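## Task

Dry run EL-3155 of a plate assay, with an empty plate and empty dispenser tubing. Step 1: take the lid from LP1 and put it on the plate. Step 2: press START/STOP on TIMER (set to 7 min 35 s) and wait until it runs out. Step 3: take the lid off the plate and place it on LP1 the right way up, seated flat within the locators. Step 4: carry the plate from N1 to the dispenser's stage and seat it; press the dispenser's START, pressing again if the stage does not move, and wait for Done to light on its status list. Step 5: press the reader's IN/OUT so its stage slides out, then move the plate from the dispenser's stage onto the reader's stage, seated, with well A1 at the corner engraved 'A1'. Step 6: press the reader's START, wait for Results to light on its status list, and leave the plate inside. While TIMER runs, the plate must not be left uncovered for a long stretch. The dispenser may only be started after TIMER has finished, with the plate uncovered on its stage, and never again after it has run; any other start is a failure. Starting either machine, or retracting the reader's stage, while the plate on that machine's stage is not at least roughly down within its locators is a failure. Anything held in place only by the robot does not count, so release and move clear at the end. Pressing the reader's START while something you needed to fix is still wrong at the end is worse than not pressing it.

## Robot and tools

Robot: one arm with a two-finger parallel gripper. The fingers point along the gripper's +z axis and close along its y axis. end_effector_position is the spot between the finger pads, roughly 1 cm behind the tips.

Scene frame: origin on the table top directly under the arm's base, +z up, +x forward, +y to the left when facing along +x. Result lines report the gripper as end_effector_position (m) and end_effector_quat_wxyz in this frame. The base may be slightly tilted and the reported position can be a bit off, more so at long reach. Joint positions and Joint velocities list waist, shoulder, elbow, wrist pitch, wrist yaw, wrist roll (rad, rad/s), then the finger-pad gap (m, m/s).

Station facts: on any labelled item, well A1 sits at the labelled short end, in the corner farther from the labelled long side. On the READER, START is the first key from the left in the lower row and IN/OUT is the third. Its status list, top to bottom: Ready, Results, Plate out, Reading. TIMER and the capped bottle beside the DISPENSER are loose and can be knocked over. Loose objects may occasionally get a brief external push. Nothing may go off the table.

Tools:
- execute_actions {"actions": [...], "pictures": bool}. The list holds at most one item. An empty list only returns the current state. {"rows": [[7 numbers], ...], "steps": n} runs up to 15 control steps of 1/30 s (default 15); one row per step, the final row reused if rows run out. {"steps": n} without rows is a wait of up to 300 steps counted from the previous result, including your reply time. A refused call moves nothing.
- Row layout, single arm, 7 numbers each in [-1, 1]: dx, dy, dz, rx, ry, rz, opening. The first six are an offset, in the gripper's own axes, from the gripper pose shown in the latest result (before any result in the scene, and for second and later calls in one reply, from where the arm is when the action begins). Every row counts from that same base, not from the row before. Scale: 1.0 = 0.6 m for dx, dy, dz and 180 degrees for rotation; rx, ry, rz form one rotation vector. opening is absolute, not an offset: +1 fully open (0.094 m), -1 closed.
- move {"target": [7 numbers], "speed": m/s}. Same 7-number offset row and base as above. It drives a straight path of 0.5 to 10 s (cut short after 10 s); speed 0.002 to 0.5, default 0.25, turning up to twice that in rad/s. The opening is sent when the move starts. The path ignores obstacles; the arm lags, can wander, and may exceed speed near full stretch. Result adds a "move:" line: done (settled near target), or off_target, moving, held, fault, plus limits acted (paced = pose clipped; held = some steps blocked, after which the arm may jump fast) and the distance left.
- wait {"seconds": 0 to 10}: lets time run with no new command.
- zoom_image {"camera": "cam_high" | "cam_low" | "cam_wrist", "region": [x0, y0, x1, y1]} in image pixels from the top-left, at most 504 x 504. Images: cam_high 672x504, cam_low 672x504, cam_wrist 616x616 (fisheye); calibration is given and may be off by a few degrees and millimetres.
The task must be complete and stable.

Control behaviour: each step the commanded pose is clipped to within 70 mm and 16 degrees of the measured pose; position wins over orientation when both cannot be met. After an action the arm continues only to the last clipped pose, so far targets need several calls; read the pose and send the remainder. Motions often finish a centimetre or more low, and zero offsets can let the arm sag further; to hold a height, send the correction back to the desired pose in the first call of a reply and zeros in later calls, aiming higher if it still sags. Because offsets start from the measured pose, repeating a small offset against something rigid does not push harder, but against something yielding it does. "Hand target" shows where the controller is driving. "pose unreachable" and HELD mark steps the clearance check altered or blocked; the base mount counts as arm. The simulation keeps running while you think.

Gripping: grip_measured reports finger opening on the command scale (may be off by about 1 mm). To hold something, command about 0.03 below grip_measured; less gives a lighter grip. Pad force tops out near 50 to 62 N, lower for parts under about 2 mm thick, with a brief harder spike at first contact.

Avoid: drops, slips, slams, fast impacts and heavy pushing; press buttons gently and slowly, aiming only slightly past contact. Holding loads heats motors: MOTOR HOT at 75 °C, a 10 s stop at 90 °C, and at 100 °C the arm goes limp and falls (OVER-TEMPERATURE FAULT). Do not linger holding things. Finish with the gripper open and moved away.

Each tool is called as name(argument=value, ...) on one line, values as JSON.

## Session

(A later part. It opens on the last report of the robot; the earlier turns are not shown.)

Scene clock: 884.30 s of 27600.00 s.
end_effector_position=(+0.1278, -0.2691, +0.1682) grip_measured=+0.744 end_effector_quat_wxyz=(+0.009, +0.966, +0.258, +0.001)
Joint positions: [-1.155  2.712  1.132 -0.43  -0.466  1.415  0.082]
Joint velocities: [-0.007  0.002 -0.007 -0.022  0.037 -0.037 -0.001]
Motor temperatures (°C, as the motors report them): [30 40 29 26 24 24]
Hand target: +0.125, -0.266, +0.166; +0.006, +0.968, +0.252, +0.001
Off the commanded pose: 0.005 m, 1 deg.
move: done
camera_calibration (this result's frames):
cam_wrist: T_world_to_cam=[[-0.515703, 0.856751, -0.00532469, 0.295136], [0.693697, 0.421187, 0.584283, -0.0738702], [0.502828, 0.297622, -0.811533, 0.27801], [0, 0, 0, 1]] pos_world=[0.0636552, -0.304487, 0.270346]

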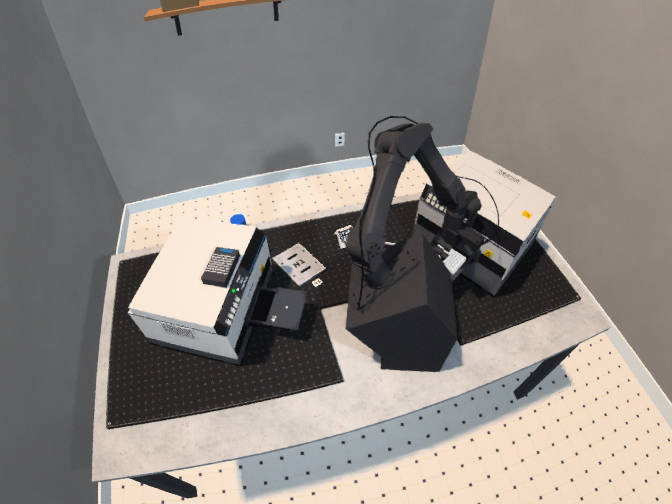

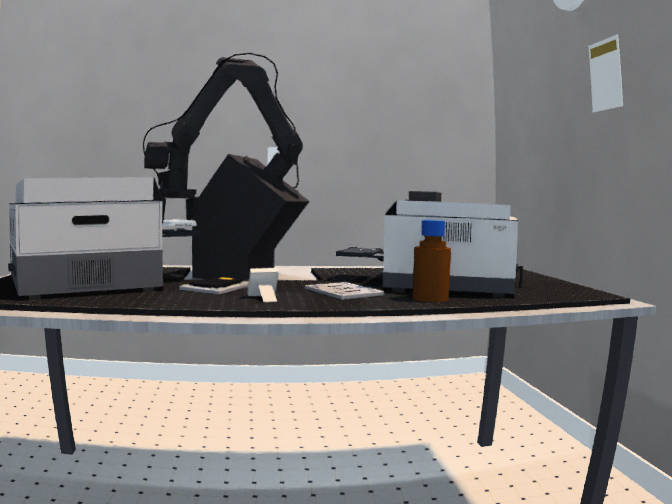

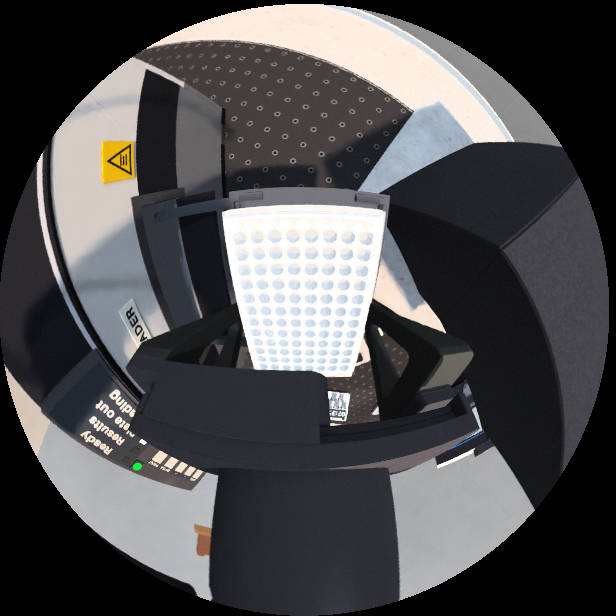

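move(target=[-0.006,-0.009,0.009,0.002,0,0.011,0.7], speed=0.01)

zoom_image(camera="cam_wrist", region=[180,140,430,390])

Scene clock: 889.67 s of 27600.00 s.
end_effector_position=(+0.1265, -0.2701, +0.1652) grip_measured=+0.744 end_effector_quat_wxyz=(+0.010, +0.968, +0.249, +0.001)
Joint positions: [-1.155  2.723  1.132 -0.418 -0.466  1.434  0.082]
Joint velocities: [-0.007  0.012 -0.002 -0.022  0.022  0.022 -0.   ]
Motor temperatures (°C, as the motors report them): [30 40 29 26 24 24]
Hand target: +0.122, -0.266, +0.163; +0.006, +0.970, +0.241, -0.000
Off the commanded pose: 0.006 m, 1 deg.
move: done
camera_calibration (this result's frames):
cam_wrist: T_world_to_cam=[[-0.499679, 0.866182, -0.00707831, 0.296169], [0.700867, 0.409088, 0.584323, -0.0750129], [0.509026, 0.287013, -0.81149, 0.272841], [0, 0, 0, 1]] pos_world=[0.0616803, -0.304159, 0.267336]

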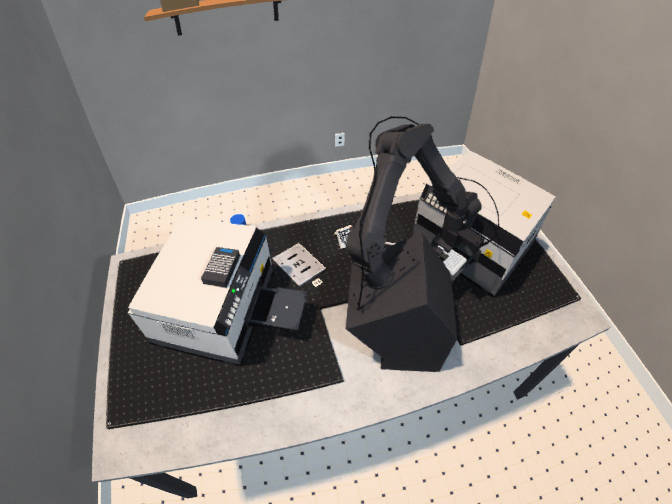

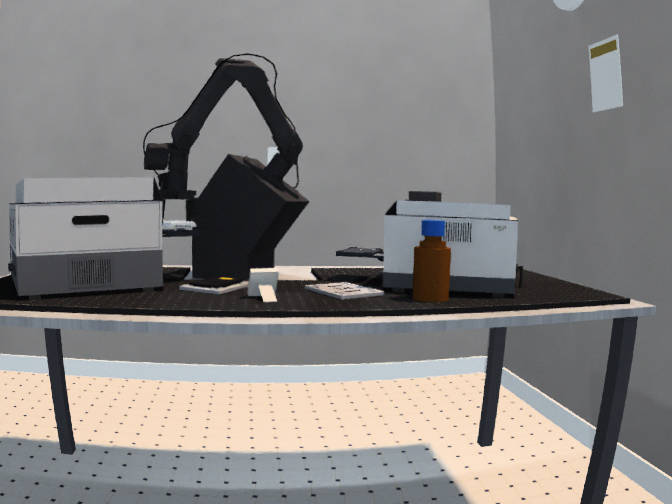

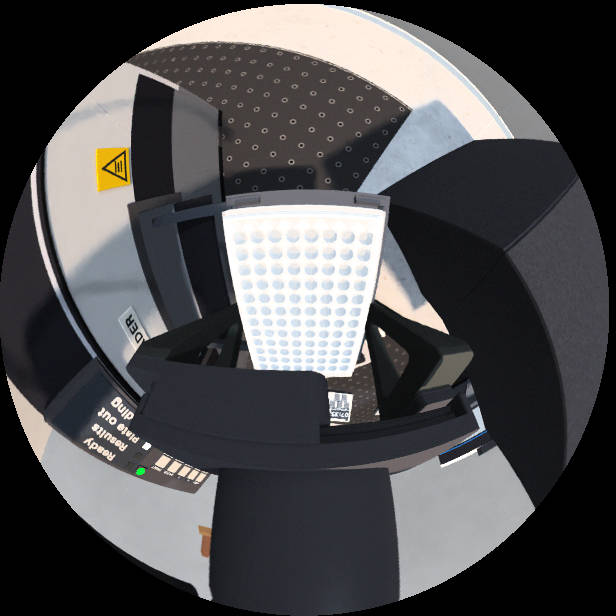

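Region (180, 140, 430, 390) of cam_wrist's 616x616 image, scaled by 2.016, with more detail than that image has.

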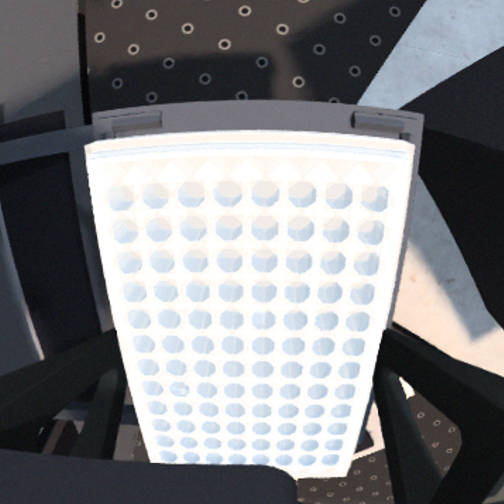

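move(target=[0,-0.006,0.004,0.005,0,0,0.7], speed=0.005)

zoom_image(camera="cam_wrist", region=[180,140,430,390])

Scene clock: 893.97 s of 27600.00 s.
end_effector_position=(+0.1272, -0.2697, +0.1646) grip_measured=+0.744 end_effector_quat_wxyz=(+0.009, +0.968, +0.251, -0.000)
Joint positions: [-1.151  2.723  1.132 -0.417 -0.466  1.435  0.082]
Joint velocities: [-0.017 -0.012  0.002 -0.11  -0.007 -0.051 -0.001]
Motor temperatures (°C, as the motors report them): [30 40 29 26 24 24]
Hand target: +0.125, -0.267, +0.163; +0.002, +0.969, +0.249, -0.001
Off the commanded pose: 0.004 m, 1 deg.
move: done
camera_calibration (this result's frames):
cam_wrist: T_world_to_cam=[[-0.502419, 0.864607, -0.00543587, 0.295727], [0.700863, 0.410933, 0.583031, -0.0746147], [0.506327, 0.289116, -0.812432, 0.273008], [0, 0, 0, 1]] pos_world=[0.0626424, -0.303957, 0.26691]

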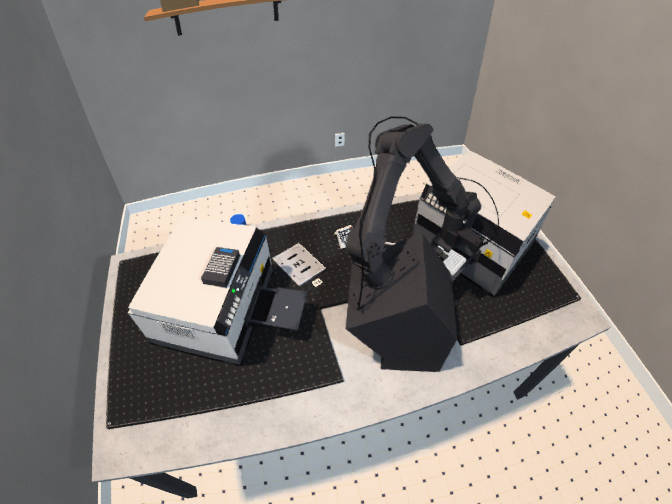

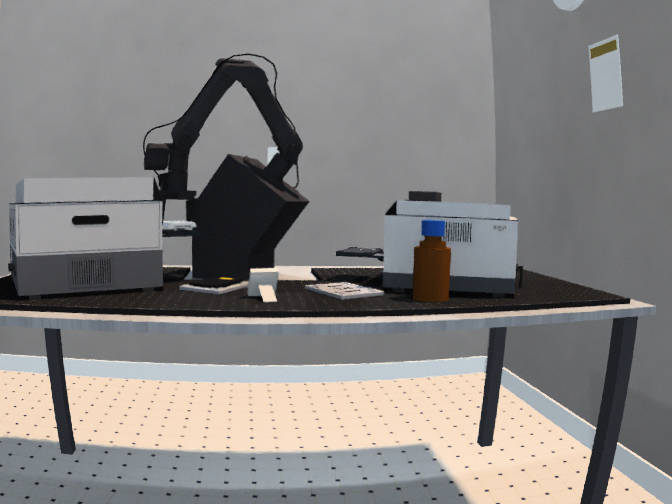

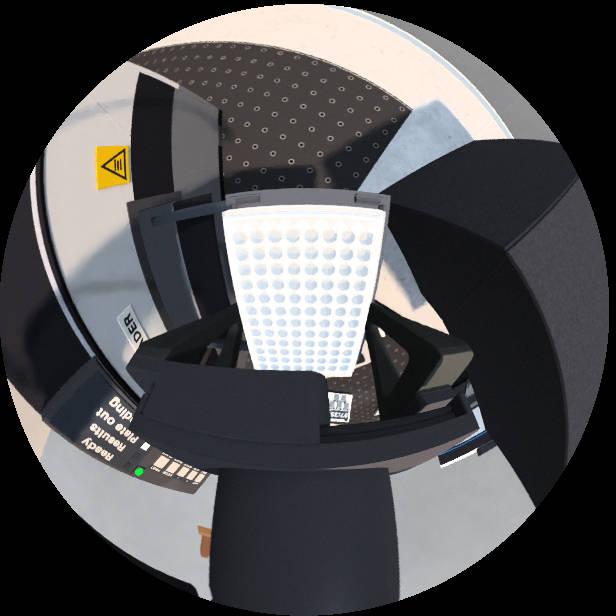

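Region (180, 140, 430, 390) of cam_wrist's 616x616 image, scaled by 2.016, with more detail than that image has.

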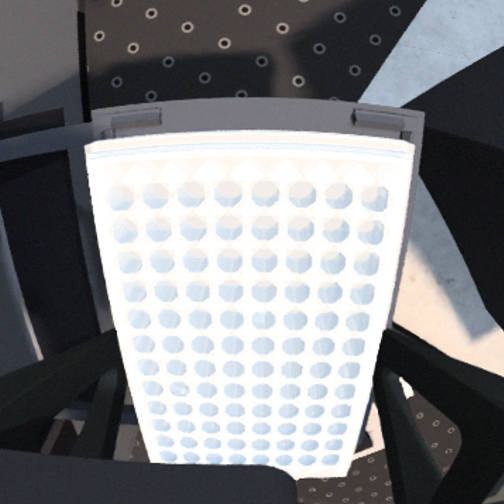

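move(target=[-0.003,-0.009,0.005,0.008,0,0.004,0.7], speed=0.005)

zoom_image(camera="cam_wrist", region=[180,140,430,390])

Scene clock: 899.03 s of 27600.00 s.
end_effector_position=(+0.1242, -0.2660, +0.1617) grip_measured=+0.744 end_effector_quat_wxyz=(+0.001, +0.969, +0.246, -0.001)
Joint positions: [-1.151  2.733  1.132 -0.427 -0.466  1.435  0.082]
Joint velocities: [-0.007  0.002 -0.002  0.051 -0.022  0.007  0.001]
Motor temperatures (°C, as the motors report them): [30 40 29 26 24 24]
Hand target: +0.123, -0.266, +0.162; -0.003, +0.970, +0.244, -0.003
Off the commanded pose: 0.001 m, 1 deg.
move: done
camera_calibration (this result's frames):
cam_wrist: T_world_to_cam=[[-0.49478, 0.868939, 0.0116964, 0.28854], [0.70799, 0.395257, 0.585254, -0.0777334], [0.503927, 0.297853, -0.810766, 0.273429], [0, 0, 0, 1]] pos_world=[0.0600104, -0.301441, 0.263805]

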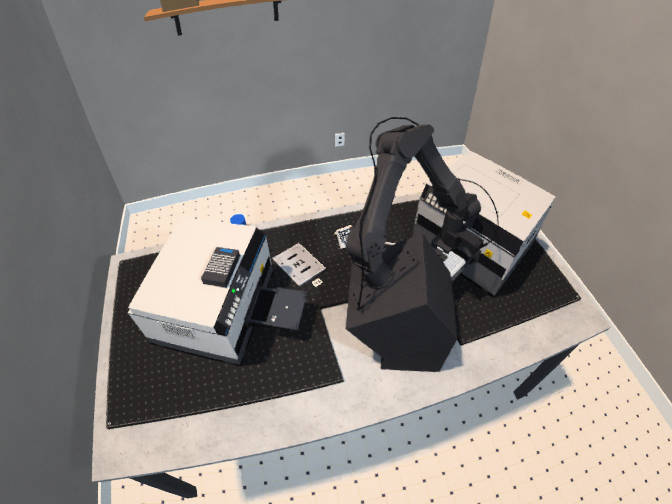

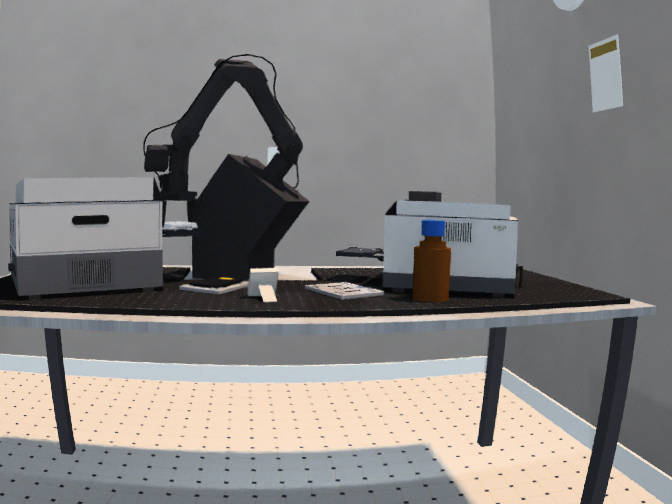

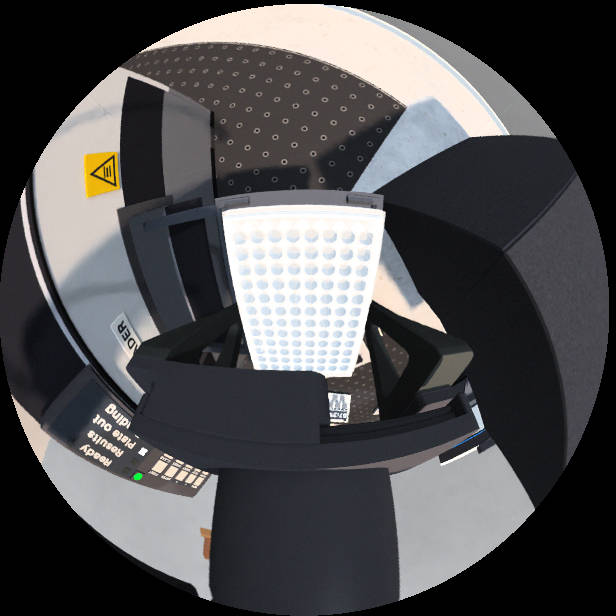

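Region (180, 140, 430, 390) of cam_wrist's 616x616 image, scaled by 2.016, with more detail than that image has.

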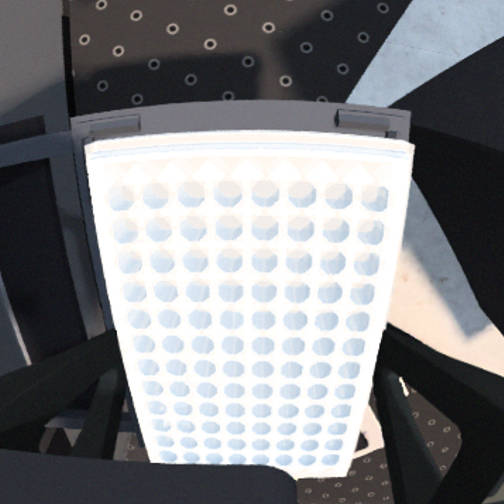

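move(target=[0,0.005,-0.001,-0.0042,0,-0.002,0.7], speed=0.005)

zoom_image(camera="cam_wrist", region=[180,140,430,390])

Scene clock: 905.33 s of 27600.00 s.
end_effector_position=(+0.1250, -0.2674, +0.1617) grip_measured=+0.744 end_effector_quat_wxyz=(+0.003, +0.969, +0.248, -0.000)
Joint positions: [-1.151  2.733  1.132 -0.42  -0.468  1.435  0.082]
Joint velocities: [-0.007  0.017 -0.012  0.007 -0.022 -0.037 -0.001]
Motor temperatures (°C, as the motors report them): [30 40 29 26 24 24]
Hand target: +0.126, -0.269, +0.162; +0.007, +0.968, +0.249, +0.000
Off the commanded pose: 0.002 m, 0 deg.
move: done
camera_calibration (this result's frames):
cam_wrist: T_world_to_cam=[[-0.49751, 0.867442, 0.00541014, 0.291096], [0.704651, 0.40049, 0.585726, -0.0760272], [0.505917, 0.295217, -0.810491, 0.272434], [0, 0, 0, 1]] pos_world=[0.060567, -0.302488, 0.263761]

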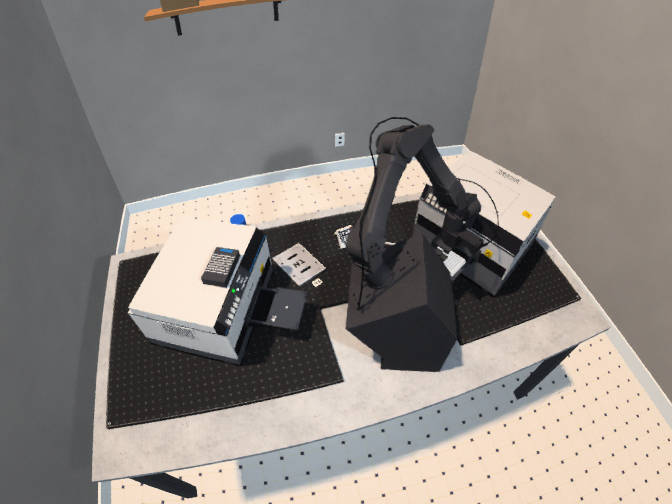

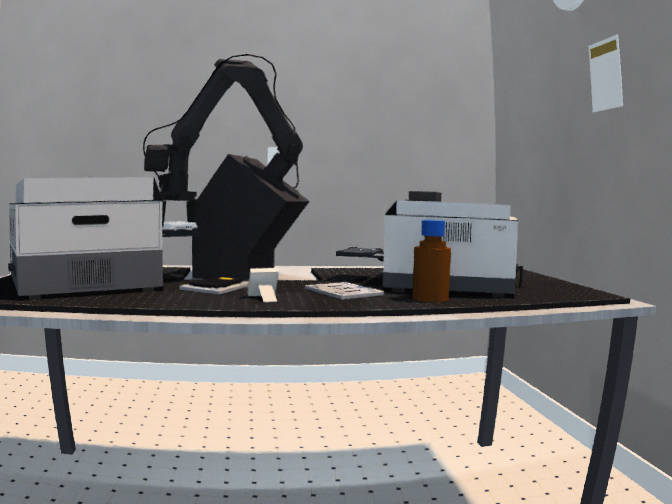

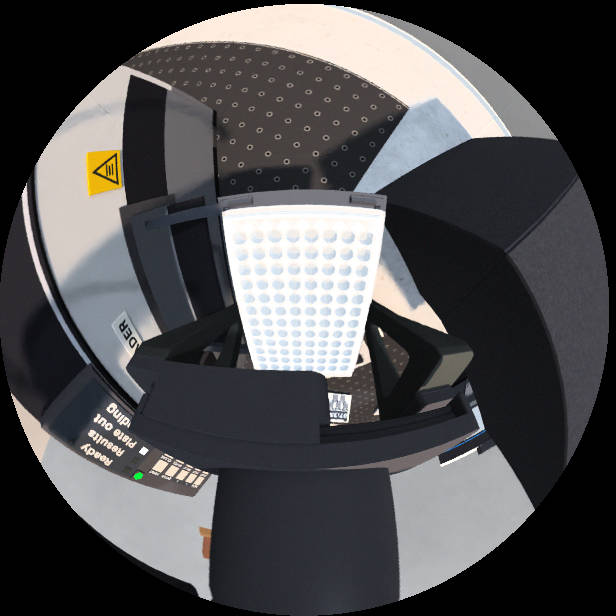

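Region (180, 140, 430, 390) of cam_wrist's 616x616 image, scaled by 2.016, with more detail than that image has.

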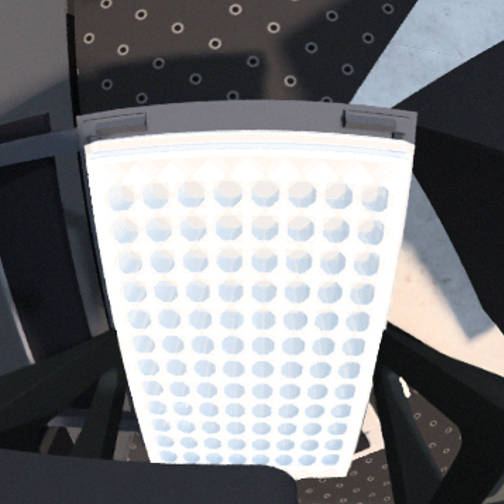

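One more such nudge, then descend.

move(target=[0,0.0045,-0.001,-0.0038,0,-0.002,0.7], speed=0.005)

move(target=[0,0,0.007,0,0,0.003,0.7], speed=0.004)

zoom_image(camera="cam_wrist", region=[180,140,430,390])

Scene clock: 910.33 s of 27600.00 s.
end_effector_position=(+0.1257, -0.2685, +0.1617) grip_measured=+0.744 end_effector_quat_wxyz=(+0.006, +0.968, +0.249, +0.001)
Joint positions: [-1.151  2.733  1.132 -0.415 -0.469  1.435  0.082]
Joint velocities: [-0.012 -0.017 -0.017 -0.007 -0.051 -0.022 -0.   ]
Motor temperatures (°C, as the motors report them): [30 40 29 26 24 24]
Hand target: +0.126, -0.270, +0.162; +0.009, +0.968, +0.251, +0.001
Off the commanded pose: 0.002 m, 0 deg.
move: done
camera_calibration (this result's frames):
cam_wrist: T_world_to_cam=[[-0.499619, 0.866245, 0.000529297, 0.293071], [0.702062, 0.404566, 0.586033, -0.0746771], [0.507435, 0.293165, -0.810287, 0.271666], [0, 0, 0, 1]] pos_world=[0.0609993, -0.303303, 0.263735]

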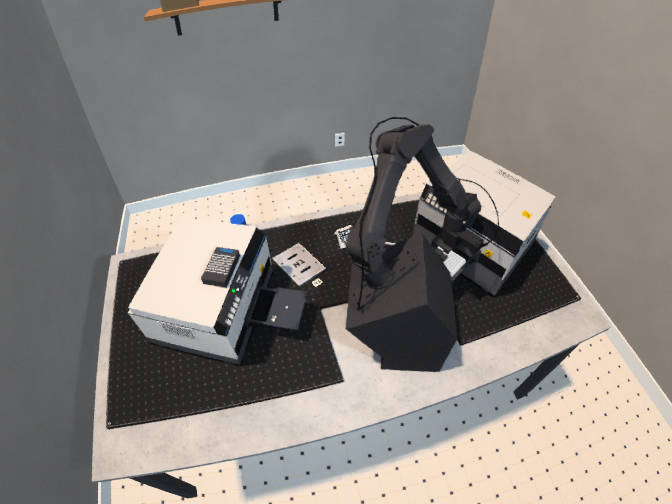

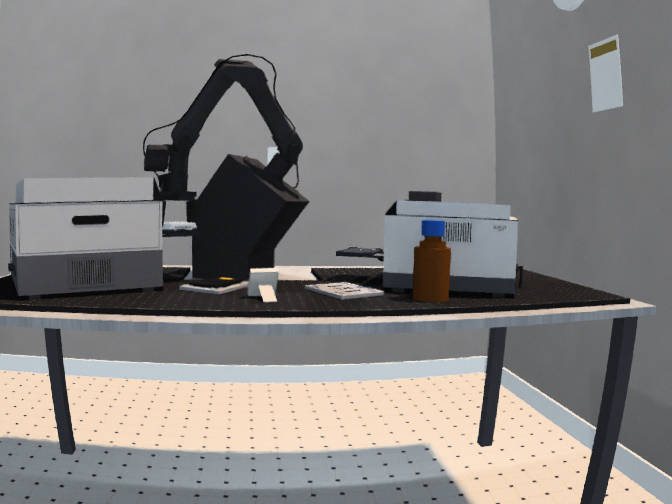

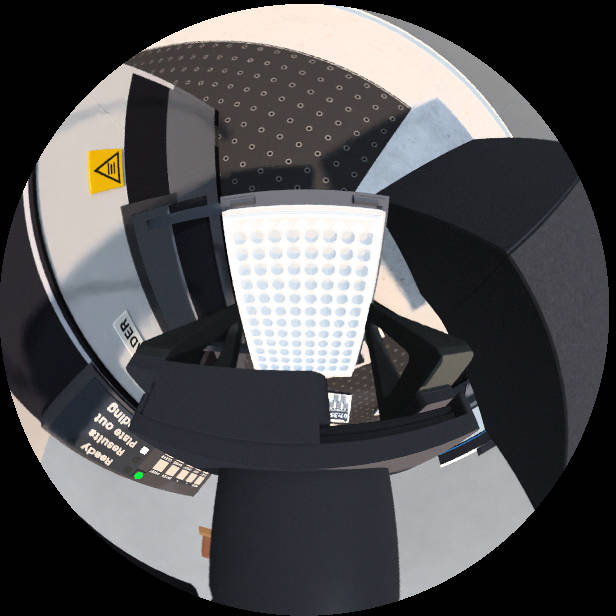

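Scene clock: 911.80 s of 27600.00 s.
end_effector_position=(+0.1259, -0.2673, +0.1576) grip_measured=+0.744 end_effector_quat_wxyz=(+0.003, +0.969, +0.248, -0.000)
Joint positions: [-1.141  2.742  1.132 -0.406 -0.471  1.444  0.082]
Joint velocities: [ 0.007 -0.017 -0.002 -0.022 -0.051  0.037  0.   ]
Motor temperatures (°C, as the motors report them): [30 40 29 26 24 24]
Hand target: +0.126, -0.269, +0.158; +0.006, +0.970, +0.244, +0.001
Off the commanded pose: 0.001 m, 1 deg.
move: done
camera_calibration (this result's frames):
cam_wrist: T_world_to_cam=[[-0.497712, 0.867322, 0.00594111, 0.291342], [0.70483, 0.400455, 0.585534, -0.0742983], [0.505468, 0.295615, -0.810626, 0.268784], [0, 0, 0, 1]] pos_world=[0.0615105, -0.302391, 0.259656]

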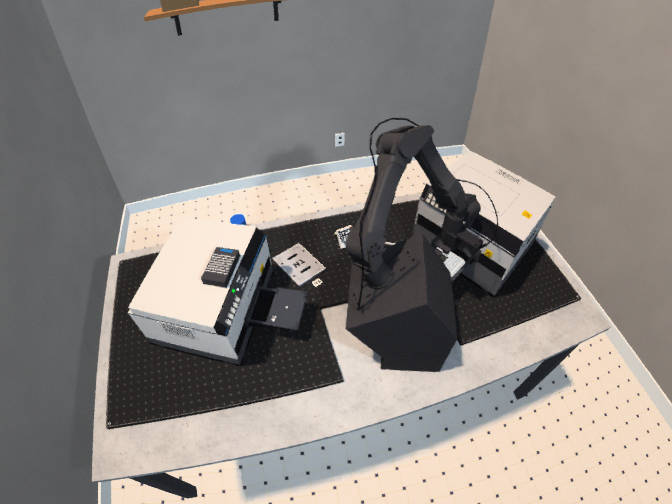

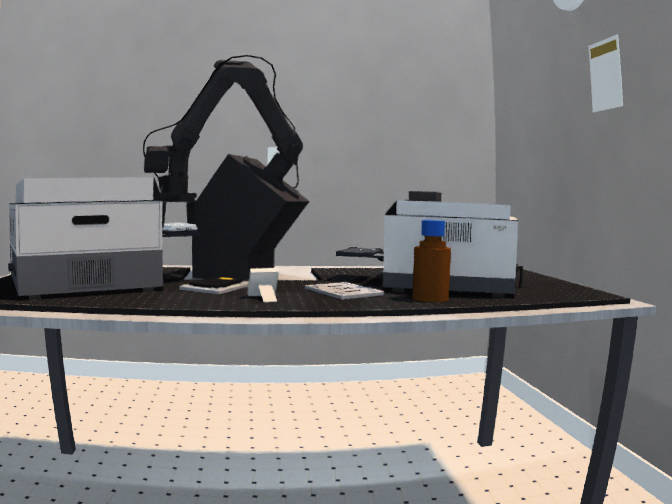

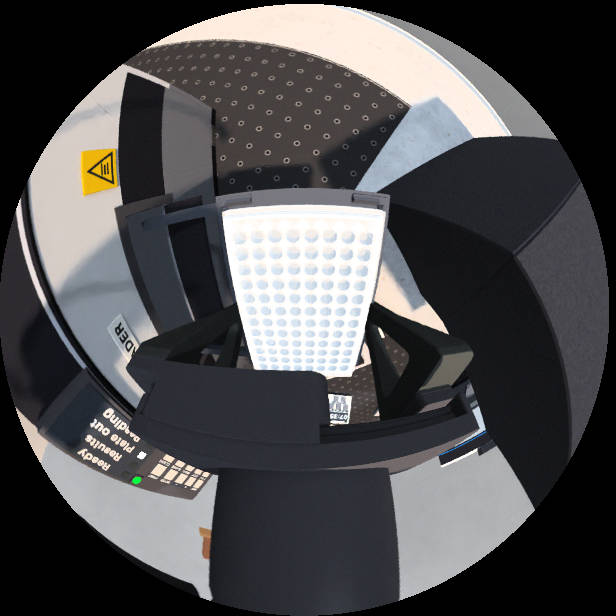

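Region (180, 140, 430, 390) of cam_wrist's 616x616 image, scaled by 2.016, with more detail than that image has.

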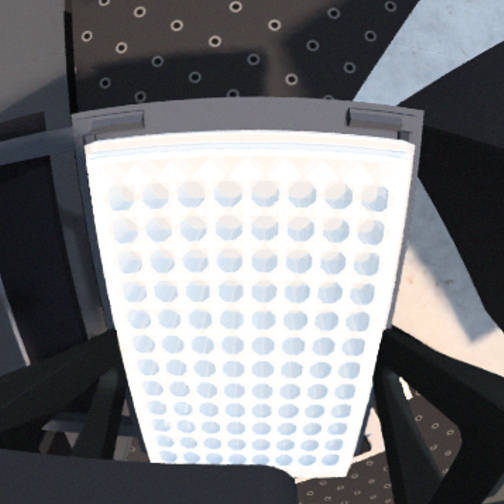

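move(target=[-0.004,0.0045,0.005,-0.0038,0,-0.002,0.7], speed=0.004)

zoom_image(camera="cam_wrist", region=[180,140,430,390])

Scene clock: 915.77 s of 27600.00 s.
end_effector_position=(+0.1257, -0.2690, +0.1554) grip_measured=+0.744 end_effector_quat_wxyz=(+0.006, +0.968, +0.249, +0.001)
Joint positions: [-1.141  2.75   1.132 -0.392 -0.473  1.444  0.082]
Joint velocities: [-0.007 -0.012 -0.007 -0.081 -0.007 -0.007 -0.001]
Motor temperatures (°C, as the motors report them): [30 40 29 26 24 24]
Hand target: +0.125, -0.271, +0.155; +0.009, +0.968, +0.251, +0.001
Off the commanded pose: 0.002 m, 0 deg.
move: done
camera_calibration (this result's frames):
cam_wrist: T_world_to_cam=[[-0.500115, 0.865959, -0.000325302, 0.293668], [0.701586, 0.405405, 0.586024, -0.0704703], [0.507604, 0.292851, -0.810294, 0.266569], [0, 0, 0, 1]] pos_world=[0.0609975, -0.303801, 0.257392]

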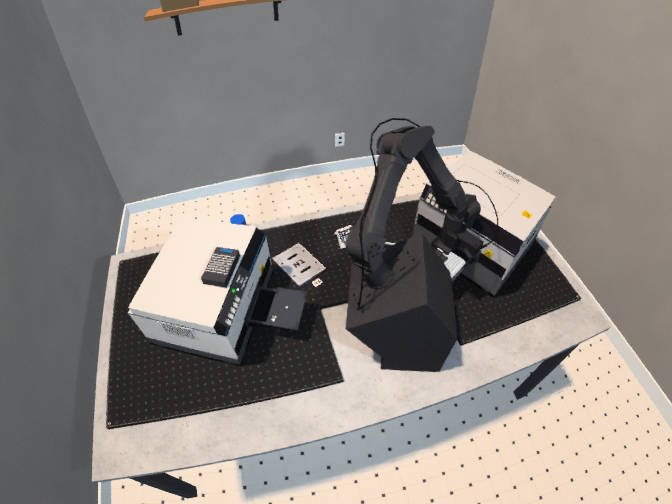

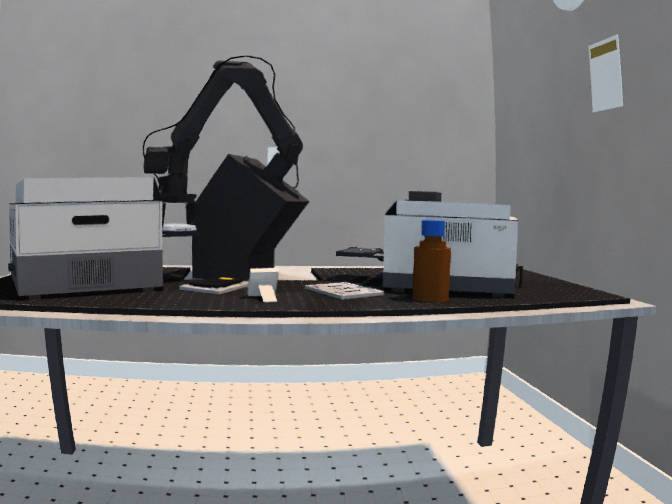

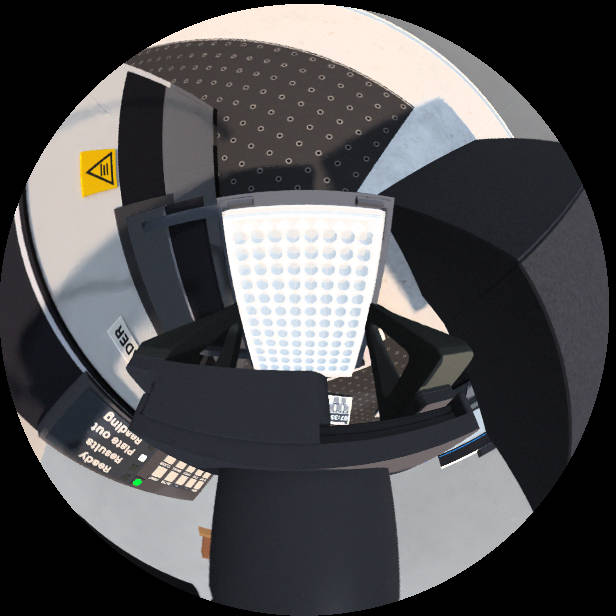

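Region (180, 140, 430, 390) of cam_wrist's 616x616 image, scaled by 2.016, with more detail than that image has.

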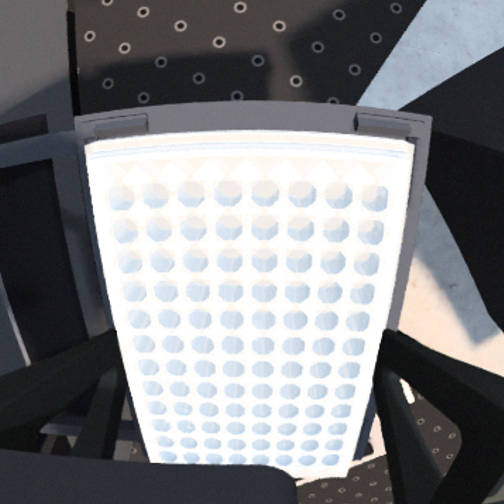

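Nearly matches the seated view. Slightly more down, release, lift.

move(target=[-0.002,0.001,0.004,-0.001,0,0,0.7], speed=0.004)

move(target=[0,0,0,0,0,0,0.92])

move(target=[0,0.012,-0.13,0,0,0,0.92], speed=0.04)

zoom_image(camera="cam_wrist", region=[200,150,410,360])

zoom_image(camera="cam_low", region=[140,200,220,250])

Scene clock: 921.03 s of 27600.00 s.
end_effector_position=(+0.1257, -0.2690, +0.1554) grip_measured=+0.744 end_effector_quat_wxyz=(+0.006, +0.968, +0.249, +0.001)
Joint positions: [-1.141  2.75   1.132 -0.392 -0.473  1.444  0.082]
Joint velocities: [-0.007  0.002  0.007 -0.007 -0.066 -0.037  0.   ]
Motor temperatures (°C, as the motors report them): [30 40 29 26 24 24]
Hand target: +0.125, -0.270, +0.153; +0.008, +0.968, +0.249, +0.001
Off the commanded pose: 0.003 m, 0 deg.
move: done
camera_calibration (this result's frames):
cam_wrist: T_world_to_cam=[[-0.500115, 0.865959, -0.000325302, 0.293668], [0.701586, 0.405405, 0.586024, -0.0704703], [0.507604, 0.292851, -0.810294, 0.266569], [0, 0, 0, 1]] pos_world=[0.0609975, -0.303801, 0.257392]

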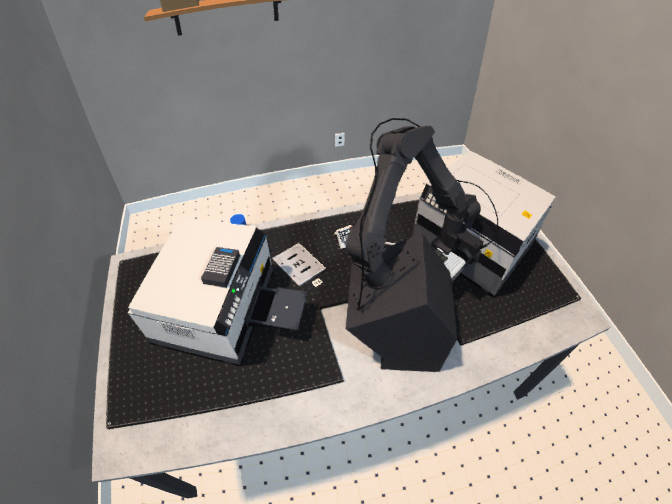

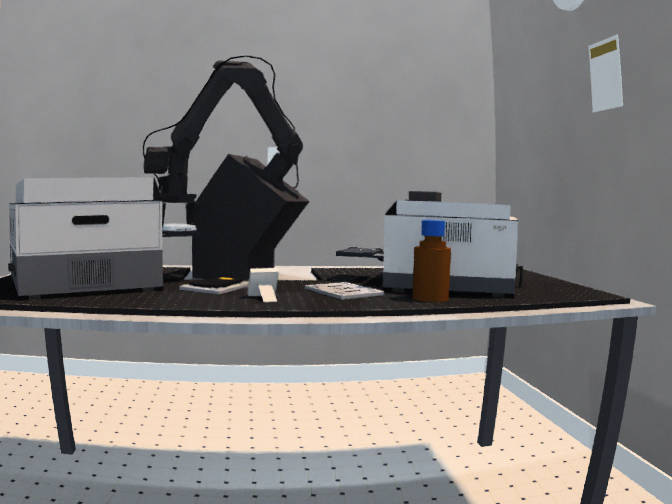

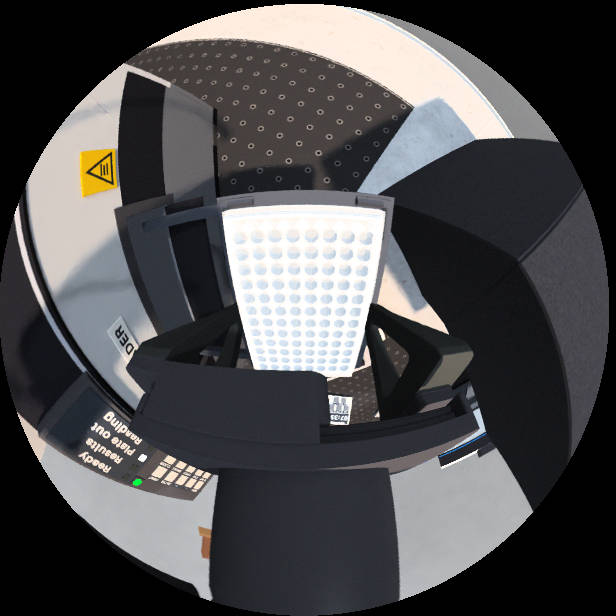

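Scene clock: 921.53 s of 27600.00 s.
end_effector_position=(+0.1257, -0.2690, +0.1554) grip_measured=+0.917 end_effector_quat_wxyz=(+0.006, +0.968, +0.249, +0.001)
Joint positions: [-1.141  2.75   1.132 -0.392 -0.473  1.444  0.09 ]
Joint velocities: [-0.002 -0.002  0.012 -0.037  0.007  0.051 -0.001]
Motor temperatures (°C, as the motors report them): [30 40 29 26 24 24]
Hand target: +0.126, -0.269, +0.155; +0.006, +0.968, +0.249, +0.001
Off the commanded pose: 0.000 m, 0 deg.
move: done
camera_calibration (this result's frames):
cam_wrist: T_world_to_cam=[[-0.500115, 0.865959, -0.000325302, 0.293668], [0.701586, 0.405405, 0.586024, -0.0704703], [0.507604, 0.292851, -0.810294, 0.266569], [0, 0, 0, 1]] pos_world=[0.0609975, -0.303801, 0.257392]

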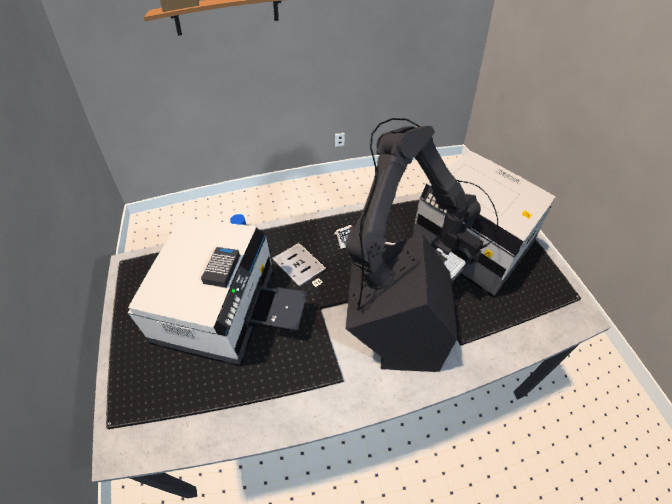

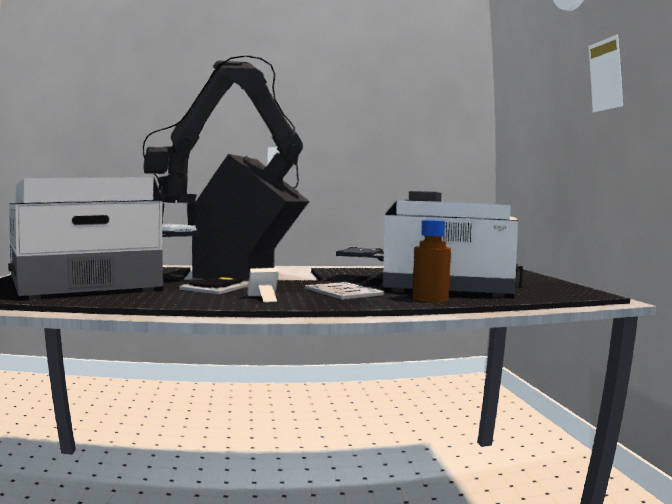

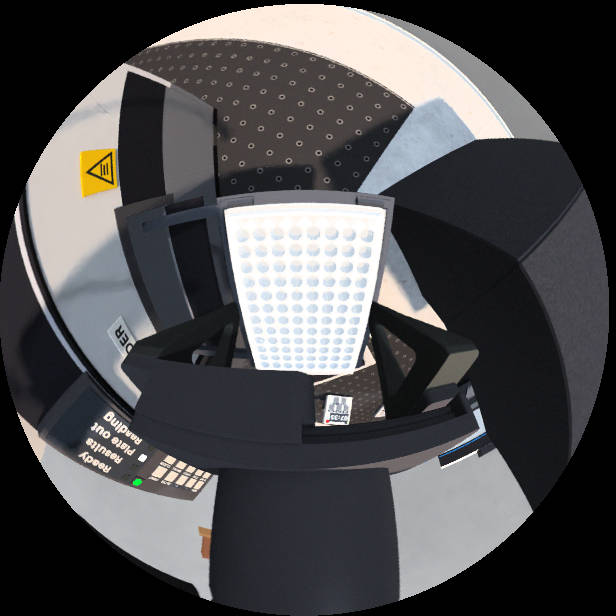

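Scene clock: 923.93 s of 27600.00 s.
end_effector_position=(+0.1275, -0.2605, +0.2181) grip_measured=+0.917 end_effector_quat_wxyz=(-0.015, +0.970, +0.244, +0.007)
Joint positions: [-1.229  2.607  1.188 -0.675 -0.448  1.347  0.09 ]
Joint velocities: [ 0.007  0.002  0.002  0.022  0.022 -0.022  0.001]
Motor temperatures (°C, as the motors report them): [30 41 29 26 24 24]
Hand target: +0.130, -0.274, +0.233; +0.006, +0.968, +0.249, +0.002
Off the commanded pose: 0.021 m, 3 deg.
move: off_target
camera_calibration (this result's frames):
cam_wrist: T_world_to_cam=[[-0.491543, 0.870056, 0.0372653, 0.278946], [0.704299, 0.372001, 0.604631, -0.125094], [0.5122, 0.323448, -0.795634, 0.318167], [0, 0, 0, 1]] pos_world=[0.0622524, -0.299074, 0.318386]

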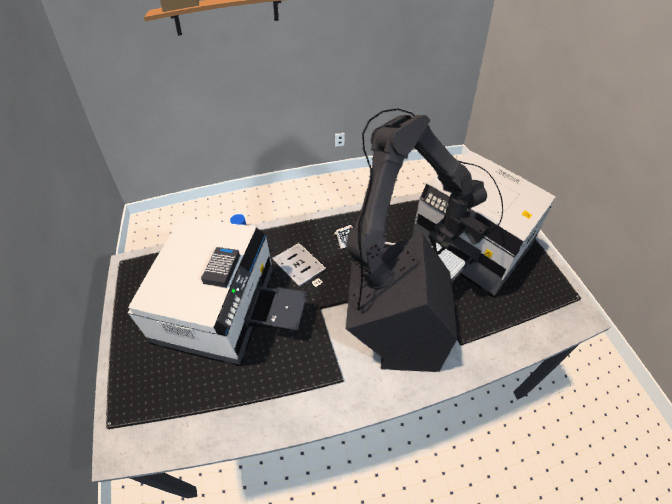

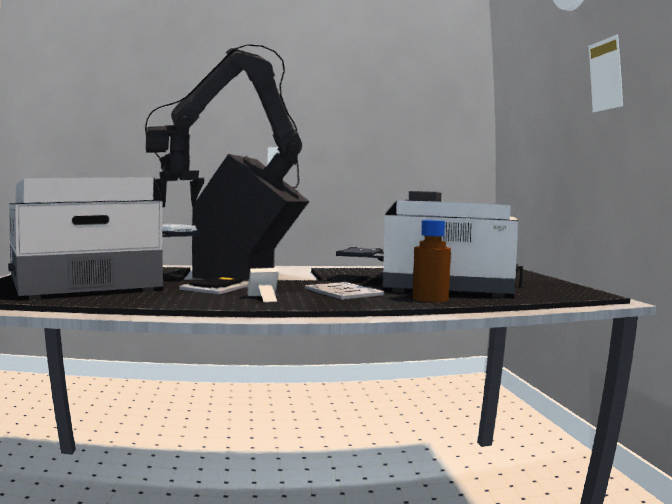

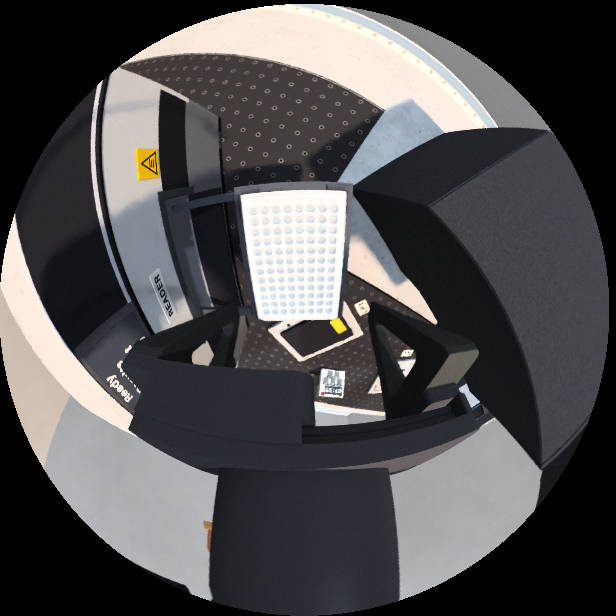

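Region (200, 150, 410, 360) of cam_wrist's 616x616 image, scaled by 2.400, with more detail than that image has.

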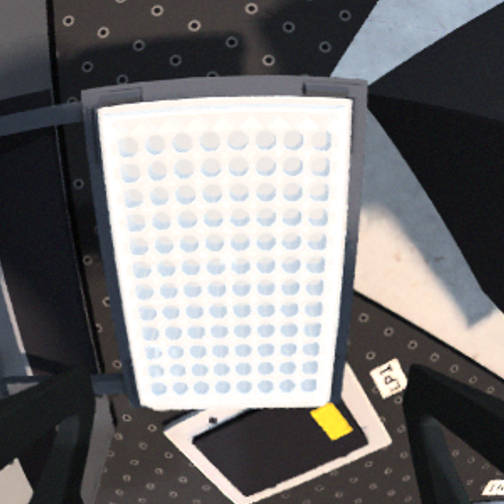

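Region (140, 200, 220, 250) of cam_low's 672x504 image, scaled by 6.300, with more detail than that image has; it fills the top 315 rows of this view, and the rest is white.

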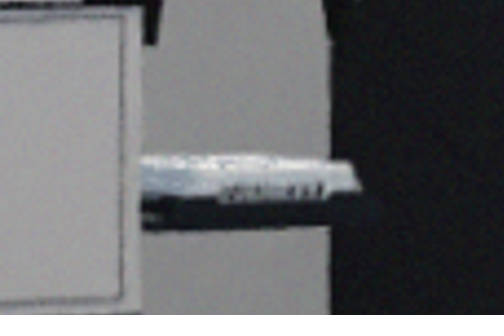

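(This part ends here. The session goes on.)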